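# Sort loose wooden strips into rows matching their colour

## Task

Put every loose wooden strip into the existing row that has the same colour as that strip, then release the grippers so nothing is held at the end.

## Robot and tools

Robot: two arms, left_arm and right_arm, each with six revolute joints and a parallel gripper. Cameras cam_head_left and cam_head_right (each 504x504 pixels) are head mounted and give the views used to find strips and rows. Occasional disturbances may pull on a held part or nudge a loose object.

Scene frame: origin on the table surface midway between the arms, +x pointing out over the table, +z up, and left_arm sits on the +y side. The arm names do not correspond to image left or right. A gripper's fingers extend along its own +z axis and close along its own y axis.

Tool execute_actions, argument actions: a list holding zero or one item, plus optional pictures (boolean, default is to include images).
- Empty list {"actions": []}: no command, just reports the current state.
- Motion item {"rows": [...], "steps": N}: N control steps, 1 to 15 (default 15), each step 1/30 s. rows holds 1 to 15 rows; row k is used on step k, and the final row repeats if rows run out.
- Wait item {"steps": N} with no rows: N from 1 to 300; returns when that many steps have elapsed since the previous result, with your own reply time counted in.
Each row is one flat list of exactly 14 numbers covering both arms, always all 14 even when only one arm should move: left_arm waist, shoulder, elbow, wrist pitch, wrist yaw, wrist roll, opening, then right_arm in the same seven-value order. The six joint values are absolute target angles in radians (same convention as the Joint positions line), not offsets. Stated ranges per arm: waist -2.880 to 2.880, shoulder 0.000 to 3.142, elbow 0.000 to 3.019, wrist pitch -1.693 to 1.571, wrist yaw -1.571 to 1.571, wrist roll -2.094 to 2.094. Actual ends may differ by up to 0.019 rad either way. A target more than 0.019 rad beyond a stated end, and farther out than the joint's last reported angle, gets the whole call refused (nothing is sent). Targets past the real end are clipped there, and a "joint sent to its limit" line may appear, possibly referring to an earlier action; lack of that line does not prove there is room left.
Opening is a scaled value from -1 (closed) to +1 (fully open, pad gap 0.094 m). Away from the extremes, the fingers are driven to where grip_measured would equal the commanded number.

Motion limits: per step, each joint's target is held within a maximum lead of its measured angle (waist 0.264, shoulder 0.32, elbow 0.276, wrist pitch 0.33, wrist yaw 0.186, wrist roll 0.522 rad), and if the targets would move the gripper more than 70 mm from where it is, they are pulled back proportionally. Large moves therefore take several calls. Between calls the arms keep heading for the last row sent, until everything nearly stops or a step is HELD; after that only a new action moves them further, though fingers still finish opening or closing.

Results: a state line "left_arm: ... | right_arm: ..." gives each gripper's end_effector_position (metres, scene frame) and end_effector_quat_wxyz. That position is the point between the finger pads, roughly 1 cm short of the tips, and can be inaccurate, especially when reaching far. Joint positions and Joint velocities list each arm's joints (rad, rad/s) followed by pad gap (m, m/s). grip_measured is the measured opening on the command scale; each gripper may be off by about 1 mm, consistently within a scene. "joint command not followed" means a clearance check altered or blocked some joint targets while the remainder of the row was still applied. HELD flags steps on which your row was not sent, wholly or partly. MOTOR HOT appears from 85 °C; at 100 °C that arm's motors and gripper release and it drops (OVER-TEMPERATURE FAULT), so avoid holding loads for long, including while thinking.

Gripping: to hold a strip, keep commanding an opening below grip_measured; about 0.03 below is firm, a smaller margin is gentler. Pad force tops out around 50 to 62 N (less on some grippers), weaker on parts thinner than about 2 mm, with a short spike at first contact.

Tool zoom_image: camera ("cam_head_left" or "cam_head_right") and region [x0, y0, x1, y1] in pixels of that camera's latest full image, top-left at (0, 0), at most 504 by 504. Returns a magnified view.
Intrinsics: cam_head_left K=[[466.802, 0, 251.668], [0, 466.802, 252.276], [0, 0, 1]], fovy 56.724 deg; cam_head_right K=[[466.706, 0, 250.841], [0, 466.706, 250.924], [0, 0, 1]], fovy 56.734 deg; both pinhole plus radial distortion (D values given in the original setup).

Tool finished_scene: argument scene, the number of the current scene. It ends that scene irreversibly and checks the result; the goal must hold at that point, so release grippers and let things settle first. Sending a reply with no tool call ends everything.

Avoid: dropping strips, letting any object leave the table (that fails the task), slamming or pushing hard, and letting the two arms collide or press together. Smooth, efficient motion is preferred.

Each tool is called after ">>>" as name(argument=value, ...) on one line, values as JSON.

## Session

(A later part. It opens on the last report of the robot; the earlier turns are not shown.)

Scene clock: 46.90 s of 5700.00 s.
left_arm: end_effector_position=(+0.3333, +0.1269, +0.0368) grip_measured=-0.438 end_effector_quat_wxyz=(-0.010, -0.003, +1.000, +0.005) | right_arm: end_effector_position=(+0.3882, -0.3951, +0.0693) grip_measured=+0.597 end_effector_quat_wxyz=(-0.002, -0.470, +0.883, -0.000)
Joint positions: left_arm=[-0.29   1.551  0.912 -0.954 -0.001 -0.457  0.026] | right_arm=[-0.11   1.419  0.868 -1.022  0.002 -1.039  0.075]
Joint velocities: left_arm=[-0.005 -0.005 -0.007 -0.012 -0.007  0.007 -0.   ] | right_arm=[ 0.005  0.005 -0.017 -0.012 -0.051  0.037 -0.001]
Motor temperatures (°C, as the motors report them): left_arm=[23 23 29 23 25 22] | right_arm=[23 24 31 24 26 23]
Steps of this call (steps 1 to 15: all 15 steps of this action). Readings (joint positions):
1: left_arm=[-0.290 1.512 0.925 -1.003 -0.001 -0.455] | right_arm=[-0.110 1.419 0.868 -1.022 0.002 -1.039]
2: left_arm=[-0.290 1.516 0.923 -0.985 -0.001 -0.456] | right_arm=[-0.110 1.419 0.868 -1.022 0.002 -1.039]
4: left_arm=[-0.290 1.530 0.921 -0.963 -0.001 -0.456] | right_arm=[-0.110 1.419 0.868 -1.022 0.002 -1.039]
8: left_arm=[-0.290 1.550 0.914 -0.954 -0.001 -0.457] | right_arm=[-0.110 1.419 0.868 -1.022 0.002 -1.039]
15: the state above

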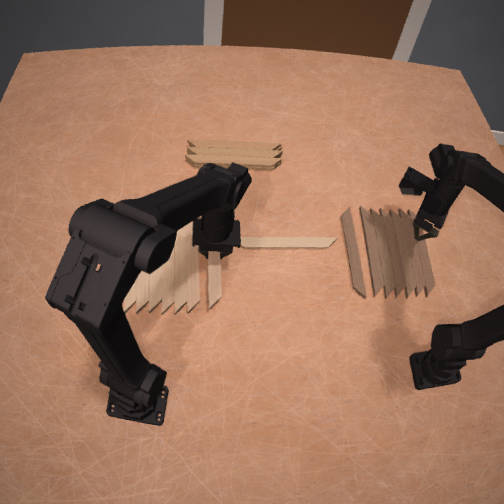

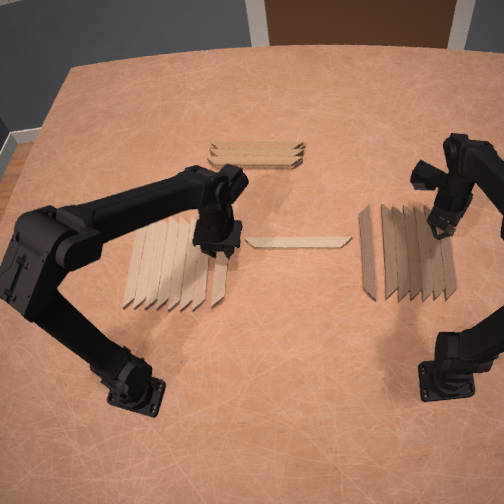

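>>> execute_actions(actions=[{"rows":[[-0.29,1.585,0.89,-0.9,0,-0.49,-0.48,-0.1,1.43,0.905,-1.03,0,-1.05,0.6]],"steps":12}], pictures=false)

>>> execute_actions(actions=[{"rows":[[-0.29,1.585,0.89,-0.9,0,-0.49,-0.33,-0.1,1.43,0.905,-1.03,0,-1.05,0.6]],"steps":8}], pictures=false)

>>> execute_actions(actions=[{"rows":[[-0.29,1.47,0.94,-1.04,0,-0.49,-0.33,-0.1,1.43,0.905,-1.03,0,-1.05,0.6]],"steps":10}], pictures=false)

>>> execute_actions(actions=[{"rows":[[-0.535,1.81,1.35,-1.1,0,0.885,0.8,-0.1,1.43,0.905,-1.03,0,-1.05,0.6]]}], pictures=false)

>>> execute_actions(actions=[{"steps":20}], pictures=false)

>>> execute_actions(actions=[{"rows":[[-0.535,1.868,1.3,-1.02,0,0.885,0.8,-0.1,1.43,0.905,-1.03,0,-1.05,0.6]]}])

>>> execute_actions(actions=[{"rows":[[-0.535,1.875,1.3,-1.02,0,0.885,-0.48,-0.1,1.43,0.905,-1.03,0,-1.05,0.6]]}], pictures=false)

>>> execute_actions(actions=[{"steps":8}])

Scene clock: 57.07 s of 5700.00 s.
left_arm: end_effector_position=(+0.3271, +0.1275, +0.0219) grip_measured=-0.438 end_effector_quat_wxyz=(-0.013, -0.011, +1.000, +0.005) | right_arm: end_effector_position=(+0.3882, -0.3951, +0.0693) grip_measured=+0.597 end_effector_quat_wxyz=(-0.002, -0.470, +0.883, -0.000)
Joint positions: left_arm=[-0.295  1.568  0.883 -0.914  0.003 -0.476  0.026] | right_arm=[-0.11   1.419  0.868 -1.022  0.002 -1.039  0.075]
Joint velocities: left_arm=[-0.015  0.005 -0.017  0.007 -0.022  0.066  0.   ] | right_arm=[ 0.015 -0.005 -0.002  0.027 -0.007 -0.007 -0.   ]
Motor temperatures (°C, as the motors report them): left_arm=[23 24 30 23 25 22] | right_arm=[23 24 32 24 26 23]
Steps of this call (steps 1 to 45: the robot went on to your last target; steps 46 to 90: nothing new was sent; then 6.77 s passed at rest; steps 91 to 102: all 12 steps of this action). Readings (joint positions):
91: left_arm=[-0.295 1.562 0.883 -0.945 0.003 -0.462] | right_arm=[-0.110 1.419 0.868 -1.022 0.002 -1.039]
92: left_arm=[-0.295 1.563 0.883 -0.935 0.003 -0.465] | right_arm=[-0.110 1.419 0.868 -1.022 0.002 -1.039]
94: left_arm=[-0.295 1.565 0.883 -0.919 0.003 -0.469] | right_arm=[-0.110 1.419 0.868 -1.022 0.002 -1.039]
98: left_arm=[-0.295 1.568 0.883 -0.914 0.003 -0.474] | right_arm=[-0.110 1.419 0.868 -1.022 0.002 -1.039]
102: the state above

Scene clock: 57.33 s of 5700.00 s.
left_arm: end_effector_position=(+0.3271, +0.1275, +0.0219) grip_measured=-0.333 end_effector_quat_wxyz=(-0.013, -0.011, +1.000, +0.005) | right_arm: end_effector_position=(+0.3882, -0.3951, +0.0693) grip_measured=+0.597 end_effector_quat_wxyz=(-0.002, -0.470, +0.883, -0.000)
Joint positions: left_arm=[-0.295  1.568  0.883 -0.914  0.002 -0.477  0.031] | right_arm=[-0.11   1.419  0.868 -1.022  0.002 -1.039  0.075]
Joint velocities: left_arm=[ 0.005 -0.005  0.017 -0.002 -0.007 -0.051 -0.   ] | right_arm=[-0.015 -0.015 -0.017 -0.007  0.022  0.037  0.   ]
Motor temperatures (°C, as the motors report them): left_arm=[23 24 30 23 25 22] | right_arm=[23 24 32 24 26 23]
Steps of this call (steps 1 to 8: all 8 steps of this action). Readings (joint positions):
1: left_arm=[-0.295 1.568 0.883 -0.914 0.003 -0.476] | right_arm=[-0.110 1.419 0.868 -1.022 0.002 -1.039]
2: left_arm=[-0.295 1.568 0.883 -0.914 0.002 -0.477] | right_arm=[-0.110 1.419 0.868 -1.022 0.002 -1.039]
4: left_arm=[-0.295 1.568 0.883 -0.914 0.002 -0.477] | right_arm=[-0.110 1.419 0.868 -1.022 0.002 -1.039]
8: the state above

Scene clock: 57.67 s of 5700.00 s.
left_arm: end_effector_position=(+0.3238, +0.1291, +0.0702) grip_measured=-0.333 end_effector_quat_wxyz=(-0.001, -0.012, +1.000, -0.001) | right_arm: end_effector_position=(+0.3882, -0.3951, +0.0693) grip_measured=+0.597 end_effector_quat_wxyz=(-0.002, -0.470, +0.883, -0.000)
Joint positions: left_arm=[-0.295  1.46   0.914 -1.025  0.002 -0.478  0.031] | right_arm=[-0.11   1.419  0.868 -1.022  0.002 -1.039  0.075]
Joint velocities: left_arm=[-0.015  0.005  0.056  0.002 -0.066  0.081 -0.   ] | right_arm=[ 0.005 -0.005 -0.002  0.002 -0.037  0.007 -0.   ]
Motor temperatures (°C, as the motors report them): left_arm=[23 24 30 23 25 22] | right_arm=[23 24 32 24 26 23]
Steps of this call (steps 1 to 10: all 10 steps of this action). Readings (joint positions):
1: left_arm=[-0.295 1.563 0.886 -0.934 0.002 -0.477] | right_arm=[-0.110 1.419 0.868 -1.022 0.002 -1.039]
2: left_arm=[-0.295 1.553 0.889 -0.969 0.002 -0.477] | right_arm=[-0.110 1.419 0.868 -1.022 0.002 -1.039]
4: left_arm=[-0.295 1.516 0.891 -1.008 0.002 -0.477] | right_arm=[-0.110 1.419 0.868 -1.022 0.002 -1.039]
8: left_arm=[-0.295 1.463 0.907 -1.025 0.002 -0.478] | right_arm=[-0.110 1.419 0.868 -1.022 0.002 -1.039]
10: the state above

Scene clock: 58.17 s of 5700.00 s.
left_arm: end_effector_position=(+0.3778, -0.0461, +0.0558) grip_measured=+0.798 end_effector_quat_wxyz=(-0.001, +0.621, +0.784, -0.001) | right_arm: end_effector_position=(+0.3882, -0.3951, +0.0693) grip_measured=+0.597 end_effector_quat_wxyz=(-0.002, -0.470, +0.883, -0.000)
Joint positions: left_arm=[-0.557  1.818  1.329 -1.085  0.001  0.624  0.084] | right_arm=[-0.11   1.419  0.868 -1.022  0.002 -1.039  0.075]
Joint velocities: left_arm=[ 0.083 -0.005  0.007 -0.051  0.007  1.722 -0.   ] | right_arm=[ 0.005 -0.005 -0.002 -0.002 -0.037  0.037 -0.001]
Motor temperatures (°C, as the motors report them): left_arm=[23 24 30 23 25 22] | right_arm=[23 24 32 24 26 23]
Steps of this call (steps 1 to 15: all 15 steps of this action). Readings (joint positions):
1: left_arm=[-0.303 1.472 0.926 -1.035 -0.002 -0.440] | right_arm=[-0.110 1.419 0.868 -1.022 0.002 -1.039]
2: left_arm=[-0.321 1.500 0.955 -1.050 -0.004 -0.392] | right_arm=[-0.110 1.419 0.868 -1.022 0.002 -1.039]
4: left_arm=[-0.378 1.585 1.035 -1.063 -0.004 -0.291] | right_arm=[-0.110 1.419 0.868 -1.022 0.002 -1.039]
8: left_arm=[-0.488 1.756 1.229 -1.076 -0.003 -0.006] | right_arm=[-0.110 1.419 0.868 -1.022 0.002 -1.039]
15: the state above

Scene clock: 58.83 s of 5700.00 s.
left_arm: end_effector_position=(+0.3830, -0.0394, +0.0558) grip_measured=+0.798 end_effector_quat_wxyz=(-0.002, +0.707, +0.707, -0.001) | right_arm: end_effector_position=(+0.3882, -0.3951, +0.0693) grip_measured=+0.597 end_effector_quat_wxyz=(-0.002, -0.470, +0.883, -0.000)
Joint positions: left_arm=[-0.54   1.818  1.329 -1.086  0.001  0.87   0.084] | right_arm=[-0.11   1.419  0.868 -1.022  0.002 -1.039  0.075]
Joint velocities: left_arm=[-0.015 -0.015  0.002 -0.017 -0.051 -0.037 -0.   ] | right_arm=[ 0.024 -0.005  0.007  0.002  0.007 -0.051 -0.001]
Motor temperatures (°C, as the motors report them): left_arm=[23 24 30 23 25 22] | right_arm=[23 24 32 24 26 23]
Steps of this call (steps 1 to 20: the robot went on to your last target). Readings (joint positions):
1: left_arm=[-0.554 1.818 1.329 -1.085 0.001 0.674] | right_arm=[-0.110 1.419 0.868 -1.022 0.002 -1.039]
2: left_arm=[-0.551 1.818 1.329 -1.086 0.001 0.714] | right_arm=[-0.110 1.419 0.868 -1.022 0.002 -1.039]
4: left_arm=[-0.545 1.818 1.329 -1.086 0.001 0.772] | right_arm=[-0.110 1.419 0.868 -1.022 0.002 -1.039]
8: left_arm=[-0.540 1.818 1.329 -1.086 0.001 0.831] | right_arm=[-0.110 1.419 0.868 -1.022 0.002 -1.039]
20: the state above

Scene clock: 59.33 s of 5700.00 s.
left_arm: end_effector_position=(+0.3794, -0.0363, +0.0270) grip_measured=+0.798 end_effector_quat_wxyz=(-0.011, +0.708, +0.706, -0.001) | right_arm: end_effector_position=(+0.3882, -0.3951, +0.0693) grip_measured=+0.597 end_effector_quat_wxyz=(-0.002, -0.470, +0.883, -0.000)
Joint positions: left_arm=[-0.54   1.854  1.296 -1.034  0.001  0.872  0.084] | right_arm=[-0.11   1.419  0.868 -1.022  0.002 -1.039  0.075]
Joint velocities: left_arm=[-0.034 -0.005  0.007 -0.002 -0.022  0.037 -0.   ] | right_arm=[ 0.005  0.015 -0.007 -0.002  0.007 -0.037 -0.   ]
Motor temperatures (°C, as the motors report them): left_arm=[23 24 30 23 25 22] | right_arm=[23 24 32 24 26 23]
Steps of this call (steps 1 to 15: all 15 steps of this action). Readings (joint positions):
1: left_arm=[-0.540 1.819 1.325 -1.077 0.001 0.871] | right_arm=[-0.110 1.419 0.868 -1.022 0.002 -1.039]
2: left_arm=[-0.540 1.820 1.320 -1.060 0.001 0.871] | right_arm=[-0.110 1.419 0.868 -1.022 0.002 -1.039]
4: left_arm=[-0.540 1.828 1.311 -1.042 0.001 0.871] | right_arm=[-0.110 1.419 0.868 -1.022 0.002 -1.039]
8: left_arm=[-0.540 1.849 1.299 -1.036 0.001 0.872] | right_arm=[-0.110 1.419 0.868 -1.022 0.002 -1.039]
15: the state above

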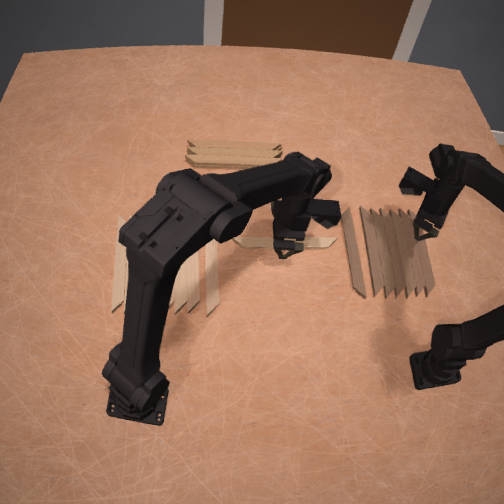

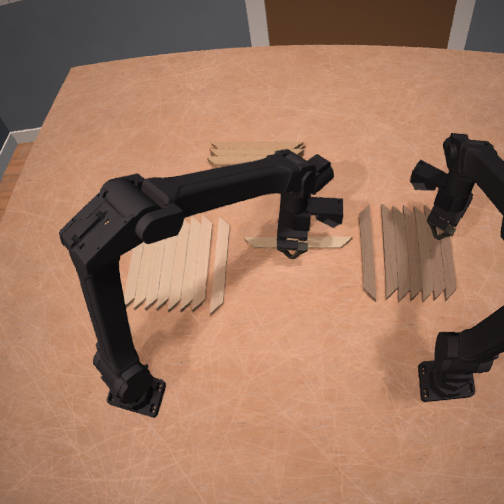

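Scene clock: 59.83 s of 5700.00 s.
left_arm: end_effector_position=(+0.3796, -0.0363, +0.0270) grip_measured=-0.442 end_effector_quat_wxyz=(-0.010, +0.708, +0.706, -0.001) | right_arm: end_effector_position=(+0.3882, -0.3951, +0.0693) grip_measured=+0.597 end_effector_quat_wxyz=(-0.002, -0.470, +0.883, -0.000)
Joint positions: left_arm=[-0.54   1.854  1.296 -1.033  0.     0.873  0.026] | right_arm=[-0.11   1.419  0.868 -1.022  0.002 -1.039  0.075]
Joint velocities: left_arm=[ 0.005  0.015 -0.012  0.002 -0.007 -0.051  0.   ] | right_arm=[-0.005 -0.024  0.012  0.027  0.022 -0.007  0.   ]
Motor temperatures (°C, as the motors report them): left_arm=[23 24 30 23 25 22] | right_arm=[23 24 32 24 26 23]
Steps of this call (steps 1 to 15: all 15 steps of this action). Readings (joint positions):
1: left_arm=[-0.540 1.854 1.296 -1.034 0.001 0.873] | right_arm=[-0.110 1.419 0.868 -1.022 0.002 -1.039]
2: left_arm=[-0.540 1.854 1.296 -1.034 0.001 0.873] | right_arm=[-0.110 1.419 0.868 -1.022 0.002 -1.039]
4: left_arm=[-0.540 1.854 1.296 -1.034 0.001 0.873] | right_arm=[-0.110 1.419 0.868 -1.022 0.002 -1.039]
8: left_arm=[-0.540 1.854 1.296 -1.033 0.000 0.873] | right_arm=[-0.110 1.419 0.868 -1.022 0.002 -1.039]
15: the state above

Scene clock: 60.10 s of 5700.00 s.
left_arm: end_effector_position=(+0.3796, -0.0363, +0.0270) grip_measured=-0.442 end_effector_quat_wxyz=(-0.010, +0.708, +0.706, -0.001) | right_arm: end_effector_position=(+0.3882, -0.3951, +0.0693) grip_measured=+0.597 end_effector_quat_wxyz=(-0.002, -0.470, +0.883, -0.000)
Joint positions: left_arm=[-0.54   1.854  1.296 -1.033  0.     0.873  0.026] | right_arm=[-0.11   1.419  0.868 -1.022  0.002 -1.039  0.075]
Joint velocities: left_arm=[-0.015 -0.005  0.002 -0.012  0.037  0.066 -0.001] | right_arm=[ 0.005 -0.015  0.002 -0.002  0.007 -0.007 -0.001]
Motor temperatures (°C, as the motors report them): left_arm=[23 24 30 23 25 22] | right_arm=[23 24 32 24 26 23]
Steps of this call (steps 1 to 8: the robot went on to your last target). Readings (joint positions):
1: left_arm=[-0.540 1.854 1.296 -1.033 0.000 0.873] | right_arm=[-0.110 1.419 0.868 -1.022 0.002 -1.039]
2: left_arm=[-0.540 1.854 1.296 -1.033 0.000 0.873] | right_arm=[-0.110 1.419 0.868 -1.022 0.002 -1.039]
4: left_arm=[-0.540 1.854 1.296 -1.033 0.000 0.873] | right_arm=[-0.110 1.419 0.868 -1.022 0.002 -1.039]
8: the state above

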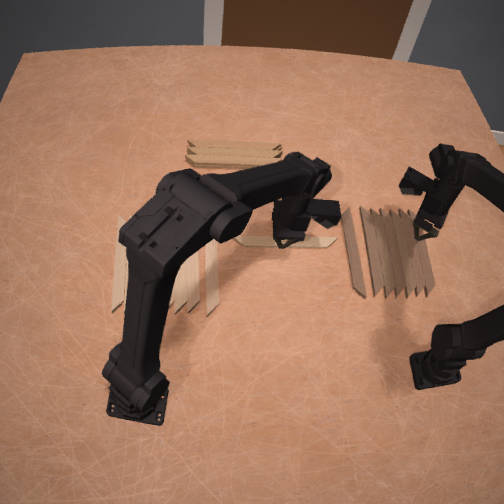

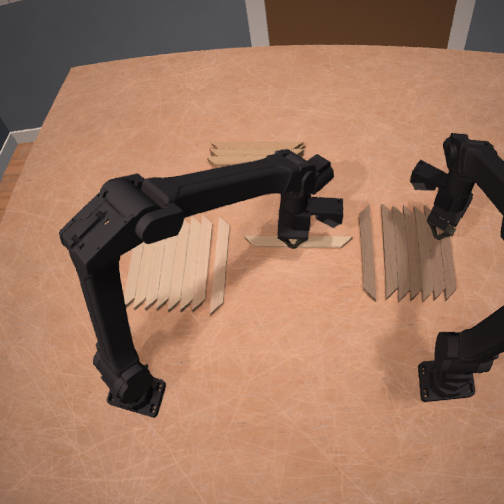

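>>> execute_actions(actions=[{"rows":[[-0.535,1.77,1.33,-1.14,0,0.885,-0.48,-0.1,1.43,0.905,-1.03,0,-1.05,0.6]],"steps":10}], pictures=false)

>>> execute_actions(actions=[{"rows":[[-0.385,1.55,0.99,-1.01,0,-0.57,-0.48,0.2,1.43,0.905,-1.03,0,-1.05,0.6]]}], pictures=false)

>>> execute_actions(actions=[{"rows":[[-0.385,1.55,0.99,-1.01,0,-0.57,-0.48,0.555,1.48,0.905,-0.98,0,-1.05,0.6]]}], pictures=false)

>>> execute_actions(actions=[{"rows":[[-0.385,1.61,0.965,-0.94,0,-0.57,-0.48,0.555,1.563,0.89,-0.89,0,-1.05,0.6]]}], pictures=false)

>>> execute_actions(actions=[{"rows":[[-0.385,1.61,0.965,-0.94,0,-0.57,-0.48,0.49,1.54,0.85,-0.88,0,-1.09,0.6]],"steps":10}], pictures=false)

>>> execute_actions(actions=[{"rows":[[-0.385,1.61,0.965,-0.94,0,-0.57,-0.48,0.43,1.515,0.817,-0.875,0,-1.14,0.6]]}])

>>> zoom_image(camera="cam_head_right", region=[130,170,470,340])

Scene clock: 69.77 s of 5700.00 s.
left_arm: end_effector_position=(+0.3682, -0.0267, +0.0705) grip_measured=-0.442 end_effector_quat_wxyz=(-0.012, +0.708, +0.706, -0.001) | right_arm: end_effector_position=(+0.3882, -0.3951, +0.0693) grip_measured=+0.597 end_effector_quat_wxyz=(-0.002, -0.470, +0.883, -0.000)
Joint positions: left_arm=[-0.54   1.766  1.298 -1.126  0.     0.873  0.026] | right_arm=[-0.11   1.419  0.868 -1.022  0.002 -1.039  0.075]
Joint velocities: left_arm=[-0.015 -0.083 -0.007 -0.022 -0.095 -0.007  0.   ] | right_arm=[-0.005 -0.005  0.012  0.007 -0.037  0.022 -0.   ]
Motor temperatures (°C, as the motors report them): left_arm=[23 24 29 23 25 22] | right_arm=[23 24 32 24 26 23]
Steps of this call (steps 1 to 15: the robot went on to your last target; steps 16 to 90: nothing new was sent; then 6.33 s passed at rest; steps 91 to 100: all 10 steps of this action). Readings (joint positions):
91: left_arm=[-0.540 1.851 1.298 -1.048 0.000 0.873] | right_arm=[-0.110 1.419 0.868 -1.022 0.002 -1.039]
92: left_arm=[-0.540 1.845 1.298 -1.076 0.000 0.873] | right_arm=[-0.110 1.419 0.868 -1.022 0.002 -1.039]
94: left_arm=[-0.540 1.823 1.298 -1.112 0.000 0.873] | right_arm=[-0.110 1.419 0.868 -1.022 0.002 -1.039]
98: left_arm=[-0.540 1.777 1.298 -1.125 0.000 0.873] | right_arm=[-0.110 1.419 0.868 -1.022 0.002 -1.039]
100: the state above

Scene clock: 70.27 s of 5700.00 s.
left_arm: end_effector_position=(+0.3259, +0.0937, +0.0557) grip_measured=-0.442 end_effector_quat_wxyz=(-0.014, +0.088, +0.996, +0.008) | right_arm: end_effector_position=(+0.3768, -0.2806, +0.0692) grip_measured=+0.597 end_effector_quat_wxyz=(-0.001, -0.606, +0.795, +0.001)
Joint positions: left_arm=[-0.375  1.547  0.968 -1.024 -0.002 -0.36   0.026] | right_arm=[ 0.213  1.42   0.868 -1.022 -0.002 -1.041  0.075]
Joint velocities: left_arm=[-0.093  0.005 -0.012  0.007  0.037 -1.311 -0.001] | right_arm=[-0.044 -0.024 -0.012  0.007 -0.022 -0.007  0.001]
Motor temperatures (°C, as the motors report them): left_arm=[23 24 29 23 25 22] | right_arm=[23 24 32 24 26 23]
Steps of this call (steps 1 to 15: all 15 steps of this action). Readings (joint positions):
1: left_arm=[-0.534 1.752 1.275 -1.106 0.003 0.824] | right_arm=[-0.097 1.419 0.868 -1.022 0.007 -1.039]
2: left_arm=[-0.525 1.724 1.227 -1.074 0.005 0.761] | right_arm=[-0.066 1.419 0.868 -1.022 0.010 -1.039]
4: left_arm=[-0.482 1.649 1.106 -1.047 0.005 0.611] | right_arm=[0.037 1.419 0.868 -1.022 0.009 -1.039]
8: left_arm=[-0.373 1.551 0.969 -1.040 -0.003 0.221] | right_arm=[0.220 1.420 0.868 -1.022 -0.005 -1.040]
15: the state above

Scene clock: 70.77 s of 5700.00 s.
left_arm: end_effector_position=(+0.3250, +0.0922, +0.0557) grip_measured=-0.442 end_effector_quat_wxyz=(-0.014, -0.005, +1.000, +0.009) | right_arm: end_effector_position=(+0.3270, -0.1631, +0.0497) grip_measured=+0.597 end_effector_quat_wxyz=(+0.011, +0.738, -0.675, -0.004)
Joint positions: left_arm=[-0.38   1.547  0.968 -1.024 -0.002 -0.551  0.026] | right_arm=[ 0.569  1.478  0.869 -0.986 -0.002 -1.042  0.075]
Joint velocities: left_arm=[ 0.005 -0.005 -0.012  0.007  0.051 -0.051  0.001] | right_arm=[-0.083  0.005 -0.012 -0.007  0.037 -0.007 -0.001]
Motor temperatures (°C, as the motors report them): left_arm=[23 24 30 23 25 22] | right_arm=[23 24 32 24 26 23]
Steps of this call (steps 1 to 15: all 15 steps of this action). Readings (joint positions):
1: left_arm=[-0.378 1.547 0.968 -1.024 -0.002 -0.400] | right_arm=[0.224 1.422 0.868 -1.019 0.005 -1.041]
2: left_arm=[-0.379 1.547 0.968 -1.024 -0.002 -0.431] | right_arm=[0.253 1.426 0.868 -1.012 0.007 -1.041]
4: left_arm=[-0.380 1.547 0.968 -1.024 -0.002 -0.477] | right_arm=[0.352 1.439 0.868 -1.000 0.007 -1.041]
8: left_arm=[-0.380 1.547 0.968 -1.024 -0.002 -0.525] | right_arm=[0.558 1.471 0.869 -0.986 -0.004 -1.042]
15: the state above

Scene clock: 71.27 s of 5700.00 s.
left_arm: end_effector_position=(+0.3327, +0.0875, +0.0317) grip_measured=-0.442 end_effector_quat_wxyz=(-0.011, -0.009, +1.000, +0.008) | right_arm: end_effector_position=(+0.3386, -0.1565, +0.0180) grip_measured=+0.597 end_effector_quat_wxyz=(+0.013, +0.737, -0.676, -0.004)
Joint positions: left_arm=[-0.38   1.605  0.961 -0.954 -0.002 -0.557  0.026] | right_arm=[ 0.566  1.569  0.87  -0.899 -0.002 -1.042  0.075]
Joint velocities: left_arm=[-0.005 -0.015  0.012 -0.012 -0.051 -0.007  0.   ] | right_arm=[-0.024 -0.024  0.017  0.007 -0.007 -0.081  0.   ]
Motor temperatures (°C, as the motors report them): left_arm=[23 24 30 23 25 22] | right_arm=[23 24 32 24 26 23]
Steps of this call (steps 1 to 15: all 15 steps of this action). Readings (joint positions):
1: left_arm=[-0.380 1.550 0.966 -1.012 -0.002 -0.552] | right_arm=[0.567 1.482 0.869 -0.972 -0.002 -1.042]
2: left_arm=[-0.380 1.556 0.966 -0.991 -0.002 -0.553] | right_arm=[0.566 1.492 0.869 -0.946 -0.002 -1.042]
4: left_arm=[-0.380 1.576 0.966 -0.964 -0.002 -0.555] | right_arm=[0.566 1.522 0.870 -0.911 -0.002 -1.042]
8: left_arm=[-0.380 1.603 0.963 -0.954 -0.002 -0.556] | right_arm=[0.566 1.567 0.870 -0.901 -0.002 -1.042]
15: the state above

Scene clock: 71.60 s of 5700.00 s.
left_arm: end_effector_position=(+0.3327, +0.0875, +0.0317) grip_measured=-0.442 end_effector_quat_wxyz=(-0.011, -0.009, +1.000, +0.008) | right_arm: end_effector_position=(+0.3487, -0.1832, +0.0163) grip_measured=+0.597 end_effector_quat_wxyz=(+0.012, +0.723, -0.691, -0.004)
Joint positions: left_arm=[-0.38   1.605  0.961 -0.954 -0.002 -0.558  0.026] | right_arm=[ 0.492  1.557  0.85  -0.889 -0.001 -1.074  0.075]
Joint velocities: left_arm=[-0.005 -0.005  0.002  0.007 -0.037 -0.051 -0.001] | right_arm=[ 0.005 -0.005  0.022 -0.022  0.081  0.007 -0.001]
Motor temperatures (°C, as the motors report them): left_arm=[23 24 29 23 25 22] | right_arm=[23 24 32 24 26 23]
Steps of this call (steps 1 to 10: all 10 steps of this action). Readings (joint positions):
1: left_arm=[-0.380 1.605 0.961 -0.954 -0.002 -0.557] | right_arm=[0.561 1.568 0.868 -0.896 -0.003 -1.048]
2: left_arm=[-0.380 1.605 0.961 -0.954 -0.002 -0.557] | right_arm=[0.552 1.566 0.864 -0.892 -0.003 -1.054]
4: left_arm=[-0.380 1.605 0.961 -0.954 -0.002 -0.557] | right_arm=[0.523 1.561 0.855 -0.890 -0.002 -1.063]
8: left_arm=[-0.380 1.605 0.961 -0.954 -0.002 -0.558] | right_arm=[0.492 1.557 0.850 -0.890 -0.001 -1.072]
10: the state above

Scene clock: 72.10 s of 5700.00 s.
left_arm: end_effector_position=(+0.3327, +0.0875, +0.0317) grip_measured=-0.442 end_effector_quat_wxyz=(-0.011, -0.009, +1.000, +0.008) | right_arm: end_effector_position=(+0.3483, -0.2065, +0.0164) grip_measured=+0.597 end_effector_quat_wxyz=(+0.011, +0.721, -0.693, -0.004)
Joint positions: left_arm=[-0.38   1.605  0.961 -0.954 -0.002 -0.558  0.026] | right_arm=[ 0.436  1.528  0.816 -0.882 -0.001 -1.126  0.075]
Joint velocities: left_arm=[-0.005 -0.015  0.022  0.007  0.007  0.037 -0.001] | right_arm=[-0.005  0.005 -0.017 -0.017 -0.022 -0.007 -0.001]
Motor temperatures (°C, as the motors report them): left_arm=[23 24 29 23 25 22] | right_arm=[23 24 32 24 26 23]
Steps of this call (steps 1 to 15: all 15 steps of this action). Readings (joint positions):
1: left_arm=[-0.380 1.605 0.961 -0.954 -0.002 -0.558] | right_arm=[0.488 1.556 0.847 -0.887 -0.002 -1.083]
2: left_arm=[-0.380 1.605 0.961 -0.954 -0.002 -0.558] | right_arm=[0.481 1.550 0.840 -0.882 -0.002 -1.092]
4: left_arm=[-0.380 1.605 0.961 -0.954 -0.002 -0.558] | right_arm=[0.458 1.538 0.825 -0.882 -0.002 -1.106]
8: left_arm=[-0.380 1.605 0.961 -0.954 -0.002 -0.558] | right_arm=[0.436 1.528 0.816 -0.882 -0.001 -1.119]
15: the state above

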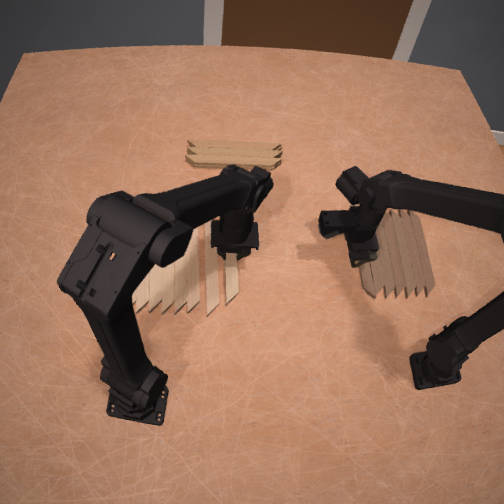

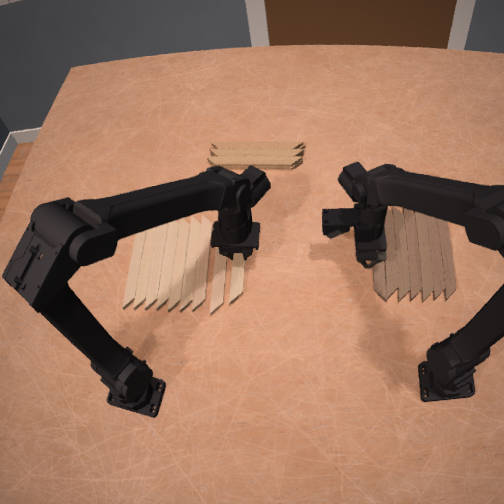

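Region (130, 170, 470, 340) of cam_head_right's 504x504 image, scaled by 1.482, with more detail than that image has.

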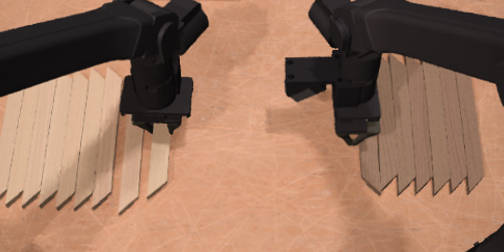

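>>> execute_actions(actions=[{"rows":[[-0.41,1.6,0.93,-0.91,0,-0.6,-0.48,0.47,1.4,0.85,-0.97,0,-1.14,0.6]],"steps":12}], pictures=false)

>>> execute_actions(actions=[{"rows":[[-0.41,1.6,0.93,-0.91,0,-0.6,-0.33,0.1,1.4,0.85,-0.97,0,-1.14,0.6]],"steps":8}], pictures=false)

>>> execute_actions(actions=[{"rows":[[-0.41,1.535,0.98,-1.02,0,-0.6,-0.33,0.1,1.4,0.85,-0.97,0,-1.14,0.6]],"steps":10}], pictures=false)

>>> execute_actions(actions=[{"rows":[[-0.47,1.6,1.04,-1.02,0,0.97,0.6,0.1,1.4,0.85,-0.97,0,-1.14,0.6]]}], pictures=false)

>>> execute_actions(actions=[{"steps":12}], pictures=false)

>>> execute_actions(actions=[{"rows":[[-0.47,1.655,0.995,-0.935,0,0.97,0.6,0.1,1.4,0.85,-0.97,0,-1.14,0.6]]}], pictures=false)

>>> execute_actions(actions=[{"rows":[[-0.42,1.625,0.97,-0.925,0,1.0,0.6,0.1,1.4,0.85,-0.97,0,-1.14,0.6]],"steps":10}], pictures=false)

>>> execute_actions(actions=[{"rows":[[-0.365,1.602,0.94,-0.915,0,1.04,0.6,0.1,1.4,0.85,-0.97,0,-1.14,0.6]]}], pictures=false)

>>> execute_actions(actions=[{"rows":[[-0.44,1.56,0.98,-0.99,0,1.04,0.6,0.1,1.4,0.85,-0.97,0,-1.14,0.6]]}])

>>> zoom_image(camera="cam_head_right", region=[130,170,470,340])

Scene clock: 85.40 s of 5700.00 s.
left_arm: end_effector_position=(+0.3223, +0.0842, +0.0232) grip_measured=-0.442 end_effector_quat_wxyz=(-0.012, -0.011, +1.000, +0.008) | right_arm: end_effector_position=(+0.3389, -0.2025, +0.0640) grip_measured=+0.597 end_effector_quat_wxyz=(-0.019, +0.730, -0.683, +0.006)
Joint positions: left_arm=[-0.4    1.604  0.932 -0.927 -0.001 -0.583  0.026] | right_arm=[ 0.459  1.386  0.818 -0.962 -0.001 -1.129  0.075]
Joint velocities: left_arm=[-0.015  0.005 -0.002  0.002 -0.051  0.007 -0.001] | right_arm=[-0.005  0.044  0.007 -0.012  0.007  0.051 -0.001]
Motor temperatures (°C, as the motors report them): left_arm=[23 24 30 23 25 22] | right_arm=[23 25 31 24 26 23]
Steps of this call (steps 1 to 15: the robot went on to your last target; steps 16 to 130: nothing new was sent; then 8.57 s passed at rest; steps 131 to 142: all 12 steps of this action). Readings (joint positions):
131: left_arm=[-0.392 1.604 0.937 -0.946 0.002 -0.564] | right_arm=[0.437 1.521 0.816 -0.894 -0.001 -1.127]
132: left_arm=[-0.393 1.604 0.935 -0.938 0.002 -0.569] | right_arm=[0.441 1.506 0.816 -0.919 -0.001 -1.127]
134: left_arm=[-0.397 1.604 0.932 -0.929 0.000 -0.575] | right_arm=[0.450 1.459 0.816 -0.951 -0.001 -1.128]
138: left_arm=[-0.400 1.604 0.932 -0.927 -0.001 -0.582] | right_arm=[0.459 1.387 0.817 -0.961 -0.001 -1.129]
142: the state above

Scene clock: 85.67 s of 5700.00 s.
left_arm: end_effector_position=(+0.3223, +0.0840, +0.0229) grip_measured=-0.333 end_effector_quat_wxyz=(-0.011, -0.013, +1.000, +0.008) | right_arm: end_effector_position=(+0.3796, -0.3257, +0.0630) grip_measured=+0.598 end_effector_quat_wxyz=(+0.015, -0.592, +0.805, -0.011)
Joint positions: left_arm=[-0.401  1.604  0.931 -0.925 -0.001 -0.587  0.031] | right_arm=[ 0.089  1.389  0.818 -0.962  0.005 -1.13   0.075]
Joint velocities: left_arm=[ 0.005 -0.005  0.017  0.002  0.037 -0.037  0.   ] | right_arm=[-0.816 -0.005  0.017  0.002  0.081  0.022 -0.   ]
Motor temperatures (°C, as the motors report them): left_arm=[23 24 30 23 25 22] | right_arm=[23 25 31 24 26 23]
Steps of this call (steps 1 to 8: all 8 steps of this action). Readings (joint positions):
1: left_arm=[-0.400 1.604 0.932 -0.927 -0.001 -0.583] | right_arm=[0.445 1.387 0.818 -0.962 -0.007 -1.130]
2: left_arm=[-0.400 1.604 0.932 -0.926 -0.001 -0.584] | right_arm=[0.412 1.387 0.818 -0.962 -0.009 -1.130]
4: left_arm=[-0.401 1.604 0.931 -0.925 -0.001 -0.585] | right_arm=[0.302 1.387 0.818 -0.962 -0.009 -1.130]
8: the state above

Scene clock: 86.00 s of 5700.00 s.
left_arm: end_effector_position=(+0.3184, +0.0863, +0.0553) grip_measured=-0.333 end_effector_quat_wxyz=(-0.007, -0.013, +1.000, +0.005) | right_arm: end_effector_position=(+0.3796, -0.3254, +0.0630) grip_measured=+0.598 end_effector_quat_wxyz=(+0.016, -0.592, +0.806, -0.010)
Joint positions: left_arm=[-0.401  1.533  0.95  -1.006 -0.001 -0.588  0.031] | right_arm=[ 0.089  1.389  0.818 -0.962  0.002 -1.13   0.075]
Joint velocities: left_arm=[ 0.005 -0.005  0.076  0.007 -0.051  0.007  0.001] | right_arm=[-0.005 -0.015 -0.012 -0.007 -0.037  0.051  0.001]
Motor temperatures (°C, as the motors report them): left_arm=[23 24 30 23 25 22] | right_arm=[23 25 31 24 26 23]
Steps of this call (steps 1 to 10: all 10 steps of this action). Readings (joint positions):
1: left_arm=[-0.401 1.601 0.934 -0.940 -0.001 -0.587] | right_arm=[0.071 1.389 0.818 -0.962 0.006 -1.130]
2: left_arm=[-0.401 1.595 0.936 -0.964 -0.001 -0.587] | right_arm=[0.067 1.389 0.818 -0.962 0.006 -1.130]
4: left_arm=[-0.401 1.571 0.936 -0.993 -0.001 -0.587] | right_arm=[0.074 1.389 0.818 -0.962 0.004 -1.130]
8: left_arm=[-0.401 1.536 0.945 -1.006 -0.001 -0.588] | right_arm=[0.088 1.389 0.818 -0.962 0.002 -1.130]
10: the state above

Scene clock: 86.50 s of 5700.00 s.
left_arm: end_effector_position=(+0.3205, +0.0489, +0.0544) grip_measured=+0.598 end_effector_quat_wxyz=(-0.008, +0.642, +0.767, -0.000) | right_arm: end_effector_position=(+0.3796, -0.3254, +0.0630) grip_measured=+0.598 end_effector_quat_wxyz=(+0.016, -0.592, +0.806, -0.010)
Joint positions: left_arm=[-0.475  1.587  1.012 -1.011 -0.     0.758  0.075] | right_arm=[ 0.089  1.389  0.818 -0.962  0.002 -1.13   0.075]
Joint velocities: left_arm=[-0.015  0.005 -0.012 -0.017  0.022  1.341  0.002] | right_arm=[ 0.005 -0.005  0.002  0.012  0.051 -0.095 -0.002]
Motor temperatures (°C, as the motors report them): left_arm=[23 24 30 23 25 22] | right_arm=[23 25 31 24 26 23]
Steps of this call (steps 1 to 15: all 15 steps of this action). Readings (joint positions):
1: left_arm=[-0.405 1.537 0.956 -1.009 -0.002 -0.510] | right_arm=[0.089 1.389 0.818 -0.962 0.002 -1.130]
2: left_arm=[-0.413 1.546 0.968 -1.011 -0.002 -0.412] | right_arm=[0.089 1.389 0.818 -0.962 0.002 -1.130]
4: left_arm=[-0.441 1.570 0.995 -1.011 -0.002 -0.216] | right_arm=[0.089 1.389 0.818 -0.962 0.002 -1.130]
8: left_arm=[-0.475 1.587 1.012 -1.011 -0.000 0.177] | right_arm=[0.089 1.389 0.818 -0.962 0.002 -1.130]
15: the state above

Scene clock: 86.90 s of 5700.00 s.
left_arm: end_effector_position=(+0.3205, +0.0489, +0.0544) grip_measured=+0.598 end_effector_quat_wxyz=(-0.008, +0.710, +0.704, -0.001) | right_arm: end_effector_position=(+0.3796, -0.3254, +0.0630) grip_measured=+0.598 end_effector_quat_wxyz=(+0.016, -0.592, +0.806, -0.010)
Joint positions: left_arm=[-0.475  1.587  1.012 -1.011 -0.     0.944  0.075] | right_arm=[ 0.089  1.389  0.818 -0.962  0.002 -1.13   0.075]
Joint velocities: left_arm=[-0.015 -0.005  0.007  0.002  0.022  0.037  0.   ] | right_arm=[-0.005  0.015 -0.012  0.012  0.037  0.022 -0.   ]
Motor temperatures (°C, as the motors report them): left_arm=[23 24 30 23 25 22] | right_arm=[23 25 31 24 26 23]
Steps of this call (steps 1 to 12: the robot went on to your last target). Readings (joint positions):
1: left_arm=[-0.475 1.587 1.012 -1.011 -0.000 0.798] | right_arm=[0.089 1.389 0.818 -0.962 0.002 -1.130]
2: left_arm=[-0.475 1.587 1.012 -1.011 -0.000 0.831] | right_arm=[0.089 1.389 0.818 -0.962 0.002 -1.130]
4: left_arm=[-0.475 1.587 1.012 -1.011 -0.000 0.876] | right_arm=[0.089 1.389 0.818 -0.962 0.002 -1.130]
8: left_arm=[-0.475 1.587 1.012 -1.011 -0.000 0.925] | right_arm=[0.089 1.389 0.818 -0.962 0.002 -1.130]
12: the state above

Scene clock: 87.40 s of 5700.00 s.
left_arm: end_effector_position=(+0.3203, +0.0490, +0.0240) grip_measured=+0.598 end_effector_quat_wxyz=(-0.017, +0.714, +0.699, -0.003) | right_arm: end_effector_position=(+0.3796, -0.3254, +0.0630) grip_measured=+0.598 end_effector_quat_wxyz=(+0.016, -0.592, +0.806, -0.010)
Joint positions: left_arm=[-0.475  1.647  0.99  -0.949 -0.     0.957  0.075] | right_arm=[ 0.089  1.389  0.818 -0.962  0.002 -1.13   0.075]
Joint velocities: left_arm=[-0.024 -0.005 -0.002 -0.012  0.007 -0.051  0.   ] | right_arm=[-0.015 -0.015 -0.046  0.002  0.022  0.022 -0.   ]
Motor temperatures (°C, as the motors report them): left_arm=[23 24 30 23 25 22] | right_arm=[23 25 31 24 26 23]
Steps of this call (steps 1 to 15: all 15 steps of this action). Readings (joint positions):
1: left_arm=[-0.475 1.590 1.010 -1.001 -0.000 0.947] | right_arm=[0.089 1.389 0.818 -0.962 0.002 -1.130]
2: left_arm=[-0.475 1.595 1.008 -0.981 -0.000 0.949] | right_arm=[0.089 1.389 0.818 -0.962 0.002 -1.130]
4: left_arm=[-0.475 1.616 1.005 -0.958 -0.000 0.952] | right_arm=[0.089 1.389 0.818 -0.962 0.002 -1.130]
8: left_arm=[-0.475 1.645 0.994 -0.949 -0.000 0.955] | right_arm=[0.089 1.389 0.818 -0.962 0.002 -1.130]
15: the state above

Scene clock: 87.73 s of 5700.00 s.
left_arm: end_effector_position=(+0.3282, +0.0713, +0.0216) grip_measured=+0.598 end_effector_quat_wxyz=(-0.018, +0.704, +0.710, -0.004) | right_arm: end_effector_position=(+0.3796, -0.3254, +0.0630) grip_measured=+0.598 end_effector_quat_wxyz=(+0.016, -0.592, +0.806, -0.010)
Joint positions: left_arm=[-0.418  1.638  0.971 -0.94   0.001  0.984  0.075] | right_arm=[ 0.089  1.389  0.818 -0.962  0.002 -1.13   0.075]
Joint velocities: left_arm=[-0.005 -0.015  0.002 -0.012  0.007  0.037  0.001] | right_arm=[-0.015 -0.015  0.002 -0.007  0.022 -0.007 -0.001]
Motor temperatures (°C, as the motors report them): left_arm=[23 24 30 23 25 22] | right_arm=[23 25 31 24 26 23]
Steps of this call (steps 1 to 10: all 10 steps of this action). Readings (joint positions):
1: left_arm=[-0.472 1.646 0.989 -0.946 0.000 0.962] | right_arm=[0.089 1.389 0.818 -0.962 0.002 -1.130]
2: left_arm=[-0.465 1.644 0.984 -0.941 0.001 0.967] | right_arm=[0.089 1.389 0.818 -0.962 0.002 -1.130]
4: left_arm=[-0.444 1.640 0.976 -0.940 0.001 0.975] | right_arm=[0.089 1.389 0.818 -0.962 0.002 -1.130]
8: left_arm=[-0.419 1.638 0.971 -0.940 0.001 0.982] | right_arm=[0.089 1.389 0.818 -0.962 0.002 -1.130]
10: the state above

Scene clock: 88.23 s of 5700.00 s.
left_arm: end_effector_position=(+0.3317, +0.0940, +0.0228) grip_measured=+0.598 end_effector_quat_wxyz=(-0.014, +0.700, +0.714, -0.005) | right_arm: end_effector_position=(+0.3796, -0.3254, +0.0630) grip_measured=+0.598 end_effector_quat_wxyz=(+0.016, -0.592, +0.806, -0.010)
Joint positions: left_arm=[-0.365  1.612  0.941 -0.928  0.003  1.025  0.075] | right_arm=[ 0.089  1.389  0.818 -0.962  0.002 -1.13   0.075]
Joint velocities: left_arm=[ 0.005  0.015  0.002 -0.002  0.007 -0.007 -0.   ] | right_arm=[-0.005  0.005  0.007  0.002 -0.007 -0.007 -0.001]
Motor temperatures (°C, as the motors report them): left_arm=[23 24 30 23 25 22] | right_arm=[23 25 31 24 26 23]
Steps of this call (steps 1 to 15: all 15 steps of this action). Readings (joint positions):
1: left_arm=[-0.415 1.636 0.967 -0.936 0.002 0.991] | right_arm=[0.089 1.389 0.818 -0.962 0.002 -1.130]
2: left_arm=[-0.409 1.631 0.961 -0.930 0.003 0.999] | right_arm=[0.089 1.389 0.818 -0.962 0.002 -1.130]
4: left_arm=[-0.390 1.619 0.947 -0.928 0.003 1.009] | right_arm=[0.089 1.389 0.818 -0.962 0.002 -1.130]
8: left_arm=[-0.365 1.612 0.941 -0.928 0.003 1.020] | right_arm=[0.089 1.389 0.818 -0.962 0.002 -1.130]
15: the state above

Scene clock: 88.73 s of 5700.00 s.
left_arm: end_effector_position=(+0.3118, +0.0693, +0.0436) grip_measured=+0.598 end_effector_quat_wxyz=(-0.010, +0.729, +0.684, -0.002) | right_arm: end_effector_position=(+0.3796, -0.3254, +0.0630) grip_measured=+0.598 end_effector_quat_wxyz=(+0.016, -0.592, +0.806, -0.010)
Joint positions: left_arm=[-0.446  1.563  0.948 -0.977 -0.     1.027  0.075] | right_arm=[ 0.089  1.389  0.818 -0.962  0.002 -1.13   0.075]
Joint velocities: left_arm=[ 0.005 -0.005 -0.002 -0.007 -0.007  0.022  0.001] | right_arm=[ 0.005 -0.005 -0.007 -0.007 -0.022 -0.081 -0.   ]
Motor temperatures (°C, as the motors report them): left_arm=[23 24 30 23 25 22] | right_arm=[23 25 31 24 26 23]
Steps of this call (steps 1 to 15: all 15 steps of this action). Readings (joint positions):
1: left_arm=[-0.370 1.610 0.942 -0.936 0.000 1.025] | right_arm=[0.089 1.389 0.818 -0.962 0.002 -1.130]
2: left_arm=[-0.380 1.605 0.942 -0.951 -0.001 1.025] | right_arm=[0.089 1.389 0.818 -0.962 0.002 -1.130]
4: left_arm=[-0.410 1.589 0.942 -0.969 -0.001 1.026] | right_arm=[0.089 1.389 0.818 -0.962 0.002 -1.130]
8: left_arm=[-0.447 1.565 0.946 -0.976 -0.000 1.027] | right_arm=[0.089 1.389 0.818 -0.962 0.002 -1.130]
15: the state above

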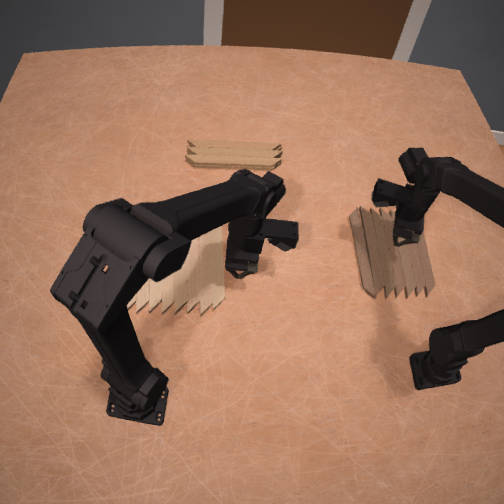

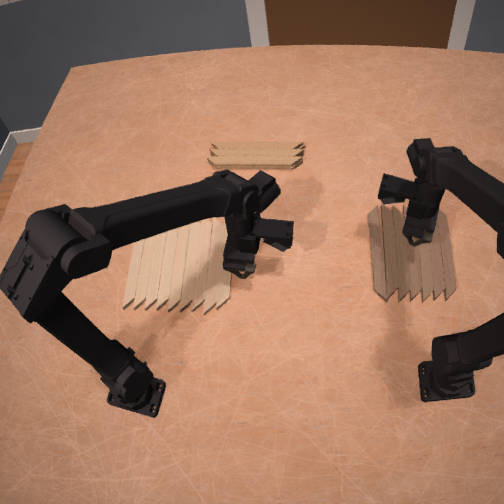

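Region (130, 170, 470, 340) of cam_head_right's 504x504 image, scaled by 1.482, with more detail than that image has.

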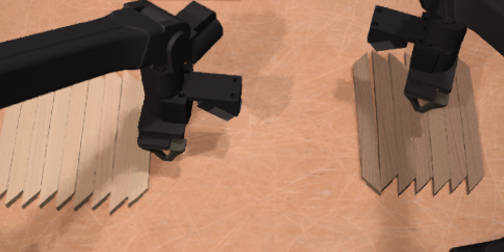

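>>> finished_scene(scene=2)

The scene is finished: the task was done.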